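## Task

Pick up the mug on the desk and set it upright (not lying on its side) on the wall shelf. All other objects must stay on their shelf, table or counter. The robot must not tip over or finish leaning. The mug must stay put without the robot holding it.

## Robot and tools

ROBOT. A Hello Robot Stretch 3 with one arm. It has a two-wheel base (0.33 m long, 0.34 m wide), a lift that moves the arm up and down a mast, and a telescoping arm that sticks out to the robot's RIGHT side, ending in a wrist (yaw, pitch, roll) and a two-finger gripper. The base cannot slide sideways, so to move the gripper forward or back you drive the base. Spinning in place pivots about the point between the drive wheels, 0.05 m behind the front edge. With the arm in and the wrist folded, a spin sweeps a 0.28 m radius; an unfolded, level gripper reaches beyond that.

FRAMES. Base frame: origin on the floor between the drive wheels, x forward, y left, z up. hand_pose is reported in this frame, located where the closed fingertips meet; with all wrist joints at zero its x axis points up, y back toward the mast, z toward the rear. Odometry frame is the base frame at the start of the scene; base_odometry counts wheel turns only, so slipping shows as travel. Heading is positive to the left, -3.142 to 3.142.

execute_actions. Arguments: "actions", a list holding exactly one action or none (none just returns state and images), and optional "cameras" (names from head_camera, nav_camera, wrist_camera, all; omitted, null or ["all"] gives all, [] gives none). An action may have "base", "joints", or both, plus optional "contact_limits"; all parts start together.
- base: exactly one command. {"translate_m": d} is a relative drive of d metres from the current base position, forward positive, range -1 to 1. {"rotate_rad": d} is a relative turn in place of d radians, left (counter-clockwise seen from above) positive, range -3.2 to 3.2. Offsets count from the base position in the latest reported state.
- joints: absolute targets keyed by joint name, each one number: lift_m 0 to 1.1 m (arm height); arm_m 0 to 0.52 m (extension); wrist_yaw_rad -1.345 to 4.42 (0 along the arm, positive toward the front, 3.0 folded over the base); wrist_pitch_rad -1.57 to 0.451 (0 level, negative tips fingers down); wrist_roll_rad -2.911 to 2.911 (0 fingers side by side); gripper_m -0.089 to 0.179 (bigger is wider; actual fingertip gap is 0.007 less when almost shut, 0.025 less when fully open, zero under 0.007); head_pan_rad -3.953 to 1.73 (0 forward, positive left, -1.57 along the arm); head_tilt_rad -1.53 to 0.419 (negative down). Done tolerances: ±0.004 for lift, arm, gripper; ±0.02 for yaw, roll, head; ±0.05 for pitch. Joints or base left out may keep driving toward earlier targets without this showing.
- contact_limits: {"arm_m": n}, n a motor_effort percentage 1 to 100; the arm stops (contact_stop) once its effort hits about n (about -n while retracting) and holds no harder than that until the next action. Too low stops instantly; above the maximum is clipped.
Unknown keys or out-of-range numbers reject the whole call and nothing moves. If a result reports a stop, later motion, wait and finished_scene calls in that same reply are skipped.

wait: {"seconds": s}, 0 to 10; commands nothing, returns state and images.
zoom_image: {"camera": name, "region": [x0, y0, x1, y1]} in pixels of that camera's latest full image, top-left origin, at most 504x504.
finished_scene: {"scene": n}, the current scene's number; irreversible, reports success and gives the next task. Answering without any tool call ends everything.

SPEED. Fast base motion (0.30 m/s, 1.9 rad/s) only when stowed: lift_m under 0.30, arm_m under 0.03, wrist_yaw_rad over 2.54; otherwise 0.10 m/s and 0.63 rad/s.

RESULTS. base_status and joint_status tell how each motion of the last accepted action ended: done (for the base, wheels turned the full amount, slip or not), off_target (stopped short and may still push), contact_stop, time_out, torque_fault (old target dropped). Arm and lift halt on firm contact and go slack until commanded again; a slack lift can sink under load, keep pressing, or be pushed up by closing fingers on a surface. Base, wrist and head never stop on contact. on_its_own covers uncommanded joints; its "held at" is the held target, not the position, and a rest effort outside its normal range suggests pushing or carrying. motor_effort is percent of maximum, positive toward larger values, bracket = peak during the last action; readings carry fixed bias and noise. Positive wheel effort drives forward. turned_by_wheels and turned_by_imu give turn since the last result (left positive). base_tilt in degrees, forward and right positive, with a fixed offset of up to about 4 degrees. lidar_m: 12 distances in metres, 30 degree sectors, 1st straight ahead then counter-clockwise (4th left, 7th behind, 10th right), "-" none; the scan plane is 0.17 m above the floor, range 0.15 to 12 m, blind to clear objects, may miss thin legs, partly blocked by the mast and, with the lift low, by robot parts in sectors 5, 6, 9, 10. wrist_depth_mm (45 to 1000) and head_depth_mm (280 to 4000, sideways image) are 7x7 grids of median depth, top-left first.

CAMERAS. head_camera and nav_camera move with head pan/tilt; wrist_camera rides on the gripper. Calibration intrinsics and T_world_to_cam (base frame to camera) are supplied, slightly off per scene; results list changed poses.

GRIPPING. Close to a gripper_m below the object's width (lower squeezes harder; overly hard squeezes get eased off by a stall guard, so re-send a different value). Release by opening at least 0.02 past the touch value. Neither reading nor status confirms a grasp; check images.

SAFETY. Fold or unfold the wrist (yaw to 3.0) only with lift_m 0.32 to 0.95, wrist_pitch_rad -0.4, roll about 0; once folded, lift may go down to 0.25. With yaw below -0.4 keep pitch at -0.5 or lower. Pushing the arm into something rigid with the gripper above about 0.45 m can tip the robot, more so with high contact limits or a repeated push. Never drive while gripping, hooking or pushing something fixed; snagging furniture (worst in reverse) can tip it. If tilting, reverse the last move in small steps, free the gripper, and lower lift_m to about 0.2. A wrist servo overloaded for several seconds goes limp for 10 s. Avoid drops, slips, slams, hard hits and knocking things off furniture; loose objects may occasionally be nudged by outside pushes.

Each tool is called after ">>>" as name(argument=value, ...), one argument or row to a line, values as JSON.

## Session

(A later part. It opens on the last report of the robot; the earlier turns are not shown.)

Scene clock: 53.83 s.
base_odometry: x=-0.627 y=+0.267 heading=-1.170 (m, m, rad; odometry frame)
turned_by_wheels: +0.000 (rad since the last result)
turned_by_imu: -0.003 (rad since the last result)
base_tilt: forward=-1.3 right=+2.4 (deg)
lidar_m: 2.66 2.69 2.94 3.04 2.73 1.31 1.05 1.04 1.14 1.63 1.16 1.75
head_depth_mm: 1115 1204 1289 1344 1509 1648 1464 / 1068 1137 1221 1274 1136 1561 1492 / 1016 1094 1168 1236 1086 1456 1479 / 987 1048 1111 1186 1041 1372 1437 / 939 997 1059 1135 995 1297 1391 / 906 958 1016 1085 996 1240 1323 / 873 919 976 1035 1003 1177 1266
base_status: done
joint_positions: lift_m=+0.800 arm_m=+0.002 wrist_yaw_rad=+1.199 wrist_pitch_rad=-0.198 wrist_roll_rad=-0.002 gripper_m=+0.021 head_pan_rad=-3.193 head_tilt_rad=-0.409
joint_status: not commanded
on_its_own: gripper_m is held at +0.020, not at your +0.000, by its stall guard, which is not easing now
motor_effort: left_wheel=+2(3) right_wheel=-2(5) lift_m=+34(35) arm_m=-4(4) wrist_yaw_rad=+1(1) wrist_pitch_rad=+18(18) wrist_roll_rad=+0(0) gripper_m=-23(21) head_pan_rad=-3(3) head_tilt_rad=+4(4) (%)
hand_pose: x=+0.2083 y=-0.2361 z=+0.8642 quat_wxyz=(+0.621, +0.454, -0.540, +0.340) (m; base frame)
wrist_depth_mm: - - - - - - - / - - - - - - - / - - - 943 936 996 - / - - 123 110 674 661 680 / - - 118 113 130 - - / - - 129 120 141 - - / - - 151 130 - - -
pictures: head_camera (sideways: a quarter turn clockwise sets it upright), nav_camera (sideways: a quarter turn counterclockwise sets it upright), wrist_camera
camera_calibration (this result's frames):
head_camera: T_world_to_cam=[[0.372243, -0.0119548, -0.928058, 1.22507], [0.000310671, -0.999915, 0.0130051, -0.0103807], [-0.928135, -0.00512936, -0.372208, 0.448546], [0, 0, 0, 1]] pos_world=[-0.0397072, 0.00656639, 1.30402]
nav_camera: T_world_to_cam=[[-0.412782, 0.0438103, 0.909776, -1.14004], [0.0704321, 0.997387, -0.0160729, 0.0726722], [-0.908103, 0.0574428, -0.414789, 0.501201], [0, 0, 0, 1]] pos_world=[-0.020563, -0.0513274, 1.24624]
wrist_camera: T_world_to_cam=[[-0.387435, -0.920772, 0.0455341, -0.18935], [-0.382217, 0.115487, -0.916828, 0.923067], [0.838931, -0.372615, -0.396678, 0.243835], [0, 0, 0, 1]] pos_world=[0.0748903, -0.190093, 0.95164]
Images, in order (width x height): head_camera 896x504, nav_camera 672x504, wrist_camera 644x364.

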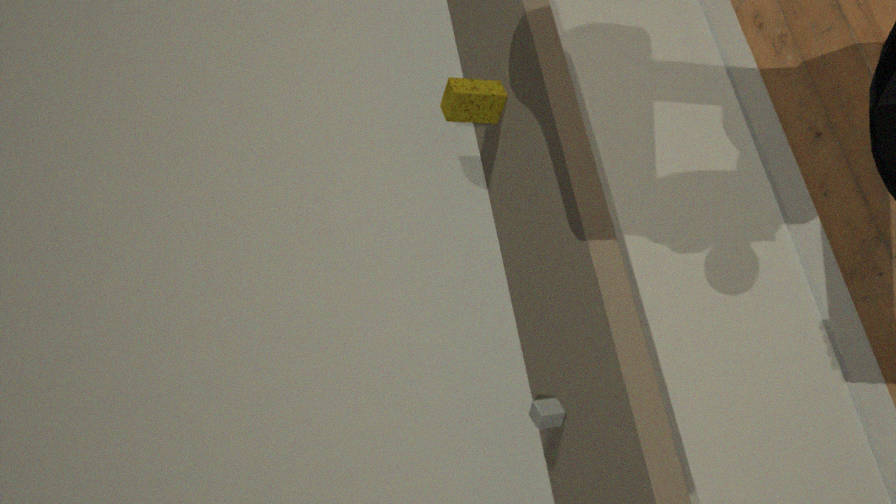

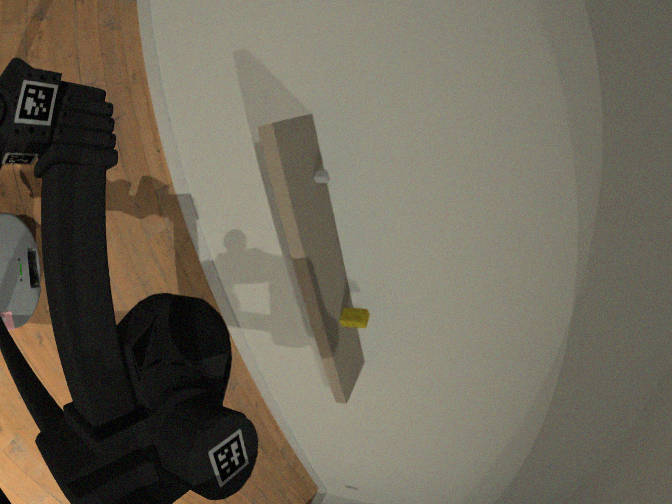

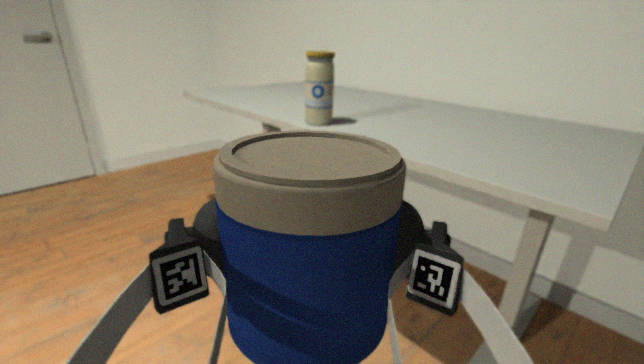

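>>> execute_actions(
  actions=[
    {"base":{"translate_m":-0.25},"joints":{"wrist_yaw_rad":0,"wrist_pitch_rad":-0.13}},
  ],
  cameras=[],
)

>>> execute_actions(
  actions=[
    {"base":{"rotate_rad":-1.55},"joints":{"head_pan_rad":-1.6,"head_tilt_rad":-0.6,"arm_m":0.1}},
  ],
  cameras=[],
)

>>> execute_actions(
  actions=[
    {"joints":{"arm_m":0.34,"lift_m":0.78}},
  ],
)

Scene clock: 67.50 s.
base_odometry: x=-0.724 y=+0.497 heading=-1.170 (m, m, rad; odometry frame)
turned_by_wheels: +0.000 (rad since the last result)
turned_by_imu: +0.000 (rad since the last result)
base_tilt: forward=-1.2 right=+2.3 (deg)
lidar_m: 2.81 2.91 3.17 2.76 2.13 1.03 0.82 0.81 0.89 1.35 1.29 1.85
head_depth_mm: 864 924 995 1073 931 1282 1389 / 830 882 943 1018 965 832 1305 / 790 841 893 960 982 800 1235 / 759 807 857 919 946 751 1152 / 727 773 821 876 920 750 1091 / 700 742 787 836 885 755 1029 / 673 713 754 798 849 757 663
base_status: done
joint_positions: lift_m=+0.800 arm_m=+0.002 wrist_yaw_rad=+0.001 wrist_pitch_rad=-0.187 wrist_roll_rad=-0.002 gripper_m=+0.021 head_pan_rad=-3.193 head_tilt_rad=-0.409
joint_status: wrist_pitch_rad off_target (ended at -0.187, target -0.130); the others done
on_its_own: gripper_m is held at +0.020, not at your +0.000, by its stall guard, which is not easing now
motor_effort: left_wheel=+2(4) right_wheel=-2(5) lift_m=+35(35) arm_m=-4(4) wrist_yaw_rad=-1(4) wrist_pitch_rad=+22(23) wrist_roll_rad=+0(0) gripper_m=-22(22) head_pan_rad=-2(2) head_tilt_rad=+4(4) (%)
hand_pose: x=-0.0211 y=-0.3939 z=+0.8669 quat_wxyz=(+0.705, +0.067, -0.703, -0.066) (m; base frame)
wrist_depth_mm: - - - - - 727 569 / - - - - - 736 590 / - - - - - 769 600 / - - 124 110 948 796 613 / - - 119 113 130 815 619 / - - 129 120 141 782 637 / - - 153 130 - 802 636
pictures: none
No camera images: the call's "cameras" was empty. Leave "cameras" out to get every camera's image.

Scene clock: 70.90 s.
base_odometry: x=-0.724 y=+0.497 heading=-2.720 (m, m, rad; odometry frame)
turned_by_wheels: -1.550 (rad since the last result)
turned_by_imu: -1.551 (rad since the last result)
base_tilt: forward=-1.3 right=+2.5 (deg)
lidar_m: 1.38 1.30 1.87 2.90 2.92 3.22 2.76 2.05 1.01 0.82 0.82 0.89
head_depth_mm: 821 911 1012 929 1322 1484 - / 792 874 964 976 840 1362 - / 762 836 921 976 597 - - / 733 800 877 947 577 1242 1288 / 707 772 843 915 762 1181 1269 / 681 740 809 881 767 1118 1245 / 658 713 778 851 773 1059 1184
base_status: done
joint_positions: lift_m=+0.800 arm_m=+0.100 wrist_yaw_rad=+0.001 wrist_pitch_rad=-0.187 wrist_roll_rad=-0.002 gripper_m=+0.021 head_pan_rad=-1.607 head_tilt_rad=-0.593
joint_status: all done
on_its_own: gripper_m is held at +0.020, not at your +0.000, by its stall guard, which is not easing now
motor_effort: left_wheel=+3(6) right_wheel=-2(5) lift_m=+35(34) arm_m=+4(5) wrist_yaw_rad=+0(1) wrist_pitch_rad=+22(22) wrist_roll_rad=+0(0) gripper_m=-22(22) head_pan_rad=+2(26) head_tilt_rad=-3(17) (%)
hand_pose: x=-0.0213 y=-0.4920 z=+0.8670 quat_wxyz=(+0.705, +0.066, -0.703, -0.066) (m; base frame)
wrist_depth_mm: 377 403 446 491 550 611 718 / 387 422 468 517 581 662 781 / 408 442 488 530 623 552 839 / 415 422 123 110 417 490 505 / 328 335 118 113 130 425 - / 260 268 129 121 141 981 - / 242 565 152 130 893 - -
pictures: none
No camera images: the call's "cameras" was empty. Leave "cameras" out to get every camera's image.

Scene clock: 73.90 s.
base_odometry: x=-0.724 y=+0.497 heading=-2.720 (m, m, rad; odometry frame)
turned_by_wheels: +0.000 (rad since the last result)
turned_by_imu: +0.000 (rad since the last result)
base_tilt: forward=-1.4 right=+2.4 (deg)
lidar_m: 1.38 1.30 1.88 2.90 2.93 3.21 2.76 2.04 1.01 0.82 0.81 0.89
head_depth_mm: 826 912 1013 931 1304 - - / 791 871 962 1014 - 1412 1284 / 763 833 920 994 - 1342 1296 / 732 799 882 927 762 1249 1297 / 704 770 844 914 763 1185 1267 / 681 739 808 879 766 1120 1243 / 659 712 776 848 771 1058 1194
base_status: not commanded
joint_positions: lift_m=+0.780 arm_m=+0.340 wrist_yaw_rad=+0.001 wrist_pitch_rad=-0.186 wrist_roll_rad=-0.002 gripper_m=+0.021 head_pan_rad=-1.607 head_tilt_rad=-0.593
joint_status: all done
on_its_own: gripper_m is held at +0.020, not at your +0.000, by its stall guard, which is not easing now
motor_effort: left_wheel=+2(2) right_wheel=-2(2) lift_m=+20(32) arm_m=+4(3) wrist_yaw_rad=+0(0) wrist_pitch_rad=+22(22) wrist_roll_rad=+0(0) gripper_m=-22(22) head_pan_rad=+2(2) head_tilt_rad=-3(3) (%)
hand_pose: x=-0.0213 y=-0.7321 z=+0.8479 quat_wxyz=(+0.705, +0.066, -0.703, -0.066) (m; base frame)
wrist_depth_mm: 207 221 243 270 302 342 393 / 216 234 257 286 320 370 433 / 226 245 266 290 345 401 422 / 238 259 123 110 365 407 305 / 251 269 118 113 130 313 300 / 231 236 129 120 141 244 247 / 198 192 152 130 198 199 202
pictures: head_camera (sideways: a quarter turn clockwise sets it upright), nav_camera (sideways: a quarter turn counterclockwise sets it upright), wrist_camera
camera_calibration (this result's frames):
head_camera: T_world_to_cam=[[0.0122272, 0.535961, -0.844154, 1.11781], [0.999678, 0.0122286, 0.022244, -0.0285006], [0.0222447, -0.844154, -0.535639, 0.655409], [0, 0, 0, 1]] pos_world=[0.000244296, -0.0454904, 1.2953]
nav_camera: T_world_to_cam=[[-0.043317, -0.57292, 0.818466, -1.02321], [-0.998246, 0.0579092, -0.0122957, 0.0742703], [-0.0403523, -0.817563, -0.574424, 0.703615], [0, 0, 0, 1]] pos_world=[0.0582103, -0.0152669, 1.24255]
wrist_camera: T_world_to_cam=[[-0.998616, 0.026871, 0.0452133, -0.053283], [-0.0313002, 0.387226, -0.921453, 1.08796], [-0.0422681, -0.921593, -0.385849, -0.184657], [0, 0, 0, 1]] pos_world=[-0.0269611, -0.590032, 0.933663]
Images, in order (width x height): head_camera 896x504, nav_camera 672x504, wrist_camera 644x364.

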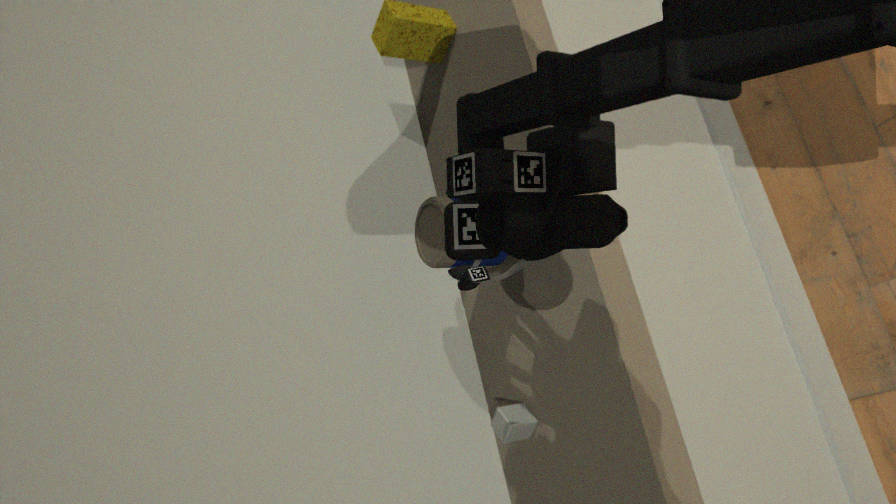

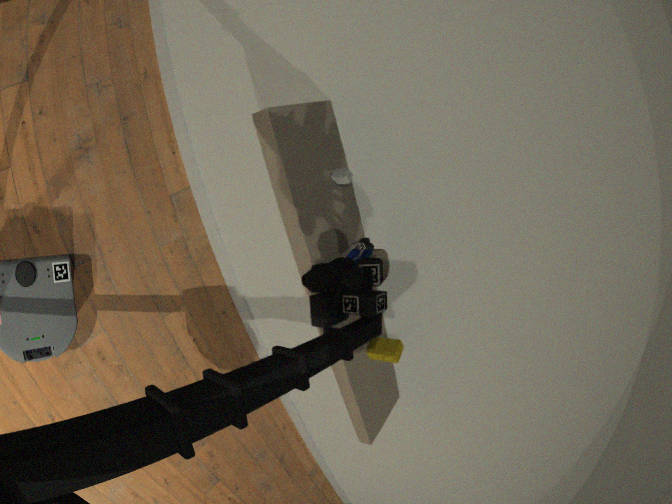

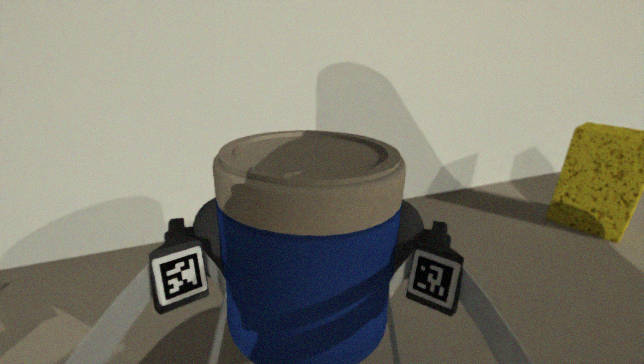

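Lower by (199−160)×0.81≈0.032.

>>> execute_actions(
  actions=[
    {"joints":{"lift_m":0.747}},
  ],
  cameras=[],
)

>>> execute_actions(
  actions=[
    {"joints":{"gripper_m":0.13}},
  ],
  cameras=[],
)

>>> execute_actions(
  actions=[
    {"joints":{"arm_m":0.22}},
  ],
  cameras=["wrist_camera"],
)

Scene clock: 75.97 s.
base_odometry: x=-0.724 y=+0.497 heading=-2.720 (m, m, rad; odometry frame)
turned_by_wheels: +0.000 (rad since the last result)
turned_by_imu: +0.000 (rad since the last result)
base_tilt: forward=-1.2 right=+2.3 (deg)
lidar_m: 1.38 1.29 1.87 2.91 2.93 3.20 2.75 2.04 1.01 0.82 0.81 0.89
head_depth_mm: 825 909 1008 930 1321 1502 - / 791 868 964 979 - 1412 1279 / 760 831 925 983 - 1344 1290 / 734 798 879 942 764 1262 1295 / 705 767 843 914 764 1183 1266 / 680 741 807 882 767 1113 1245 / 660 713 776 849 774 1057 1189
base_status: not commanded
joint_positions: lift_m=+0.747 arm_m=+0.340 wrist_yaw_rad=+0.001 wrist_pitch_rad=-0.180 wrist_roll_rad=-0.002 gripper_m=+0.021 head_pan_rad=-1.607 head_tilt_rad=-0.593
joint_status: all done
on_its_own: gripper_m is held at +0.020, not at your +0.000, by its stall guard, which is not easing now
motor_effort: left_wheel=+2(2) right_wheel=-2(2) lift_m=+19(20) arm_m=+4(4) wrist_yaw_rad=+0(1) wrist_pitch_rad=+20(21) wrist_roll_rad=+0(0) gripper_m=-22(22) head_pan_rad=+3(3) head_tilt_rad=-3(3) (%)
hand_pose: x=-0.0213 y=-0.7325 z=+0.8164 quat_wxyz=(+0.705, +0.064, -0.703, -0.064) (m; base frame)
wrist_depth_mm: 207 223 244 269 301 343 395 / 216 233 257 285 321 367 421 / 227 245 265 285 344 399 292 / 237 257 124 110 301 352 299 / 236 240 118 113 131 253 256 / 187 192 129 120 141 197 199 / 157 156 146 130 160 162 163
pictures: none
No camera images: the call's "cameras" was empty. Leave "cameras" out to get every camera's image.

Scene clock: 77.57 s.
base_odometry: x=-0.724 y=+0.497 heading=-2.720 (m, m, rad; odometry frame)
turned_by_wheels: +0.000 (rad since the last result)
turned_by_imu: +0.000 (rad since the last result)
base_tilt: forward=-1.3 right=+2.6 (deg)
lidar_m: 1.38 1.29 1.88 2.90 2.92 3.21 2.76 2.05 1.01 0.82 0.81 0.89
head_depth_mm: 825 911 1014 931 1326 1493 - / 793 870 964 983 - 1417 1292 / 764 837 924 977 - 1349 1295 / 732 798 879 944 763 1262 1302 / 708 769 844 912 764 1185 1272 / 680 740 808 882 767 1117 1240 / 660 713 777 851 767 1053 1195
base_status: not commanded
joint_positions: lift_m=+0.747 arm_m=+0.340 wrist_yaw_rad=+0.001 wrist_pitch_rad=-0.156 wrist_roll_rad=-0.002 gripper_m=+0.130 head_pan_rad=-1.607 head_tilt_rad=-0.593
joint_status: all done
motor_effort: left_wheel=+2(2) right_wheel=-2(2) lift_m=+19(19) arm_m=+4(4) wrist_yaw_rad=+0(0) wrist_pitch_rad=+10(20) wrist_roll_rad=+0(0) gripper_m=+0(90) head_pan_rad=+3(3) head_tilt_rad=-3(3) (%)
hand_pose: x=-0.0213 y=-0.7341 z=+0.8224 quat_wxyz=(+0.706, +0.056, -0.704, -0.055) (m; base frame)
wrist_depth_mm: 208 223 245 272 301 344 394 / 216 234 258 287 323 367 430 / 226 245 269 295 342 396 291 / 236 256 143 132 350 385 299 / 240 258 128 115 244 278 273 / 205 - 142 123 189 218 210 / - 163 153 133 167 166 171
pictures: none
No camera images: the call's "cameras" was empty. Leave "cameras" out to get every camera's image.

Scene clock: 79.70 s.
base_odometry: x=-0.724 y=+0.497 heading=-2.720 (m, m, rad; odometry frame)
turned_by_wheels: +0.000 (rad since the last result)
turned_by_imu: +0.000 (rad since the last result)
base_tilt: forward=-1.3 right=+2.3 (deg)
lidar_m: 1.38 1.29 1.87 2.90 2.93 3.22 2.76 2.04 1.01 0.82 0.81 0.89
head_depth_mm: 824 913 1016 928 1311 1479 - / 794 871 963 974 822 - 1277 / 761 835 924 973 816 - 1291 / 732 800 879 918 812 1252 1296 / 706 768 843 910 763 1180 1269 / 682 738 810 885 768 1120 1245 / 659 715 776 847 770 1054 1186
base_status: not commanded
joint_positions: lift_m=+0.747 arm_m=+0.220 wrist_yaw_rad=+0.001 wrist_pitch_rad=-0.155 wrist_roll_rad=-0.002 gripper_m=+0.130 head_pan_rad=-1.607 head_tilt_rad=-0.593
joint_status: all done
motor_effort: left_wheel=+3(2) right_wheel=-2(2) lift_m=+19(19) arm_m=-3(5) wrist_yaw_rad=-1(0) wrist_pitch_rad=+9(10) wrist_roll_rad=+0(0) gripper_m=+0(0) head_pan_rad=+2(2) head_tilt_rad=-3(3) (%)
hand_pose: x=-0.0213 y=-0.6147 z=+0.8226 quat_wxyz=(+0.706, +0.055, -0.704, -0.055) (m; base frame)
wrist_depth_mm: 291 311 344 384 425 489 564 / 304 329 362 403 450 516 604 / 316 342 377 238 481 420 619 / 323 346 359 239 379 388 400 / 253 270 259 250 267 279 292 / 207 - 202 204 212 252 903 / - 163 169 184 217 772 -
pictures: wrist_camera
camera_calibration (this result's frames):
wrist_camera: T_world_to_cam=[[-0.998617, 0.0282533, 0.0443433, -0.0537272], [-0.0312867, 0.358505, -0.933003, 1.01108], [-0.0422578, -0.9331, -0.357125, -0.116931], [0, 0, 0, 1]] pos_world=[-0.0269608, -0.470068, 0.903962]
Images, in order (width x height): wrist_camera 644x364.

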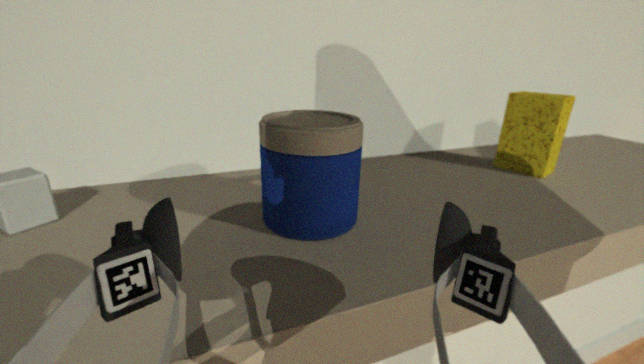

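>>> finished_scene(
  scene=1,
)

The scene is finished: the task was done.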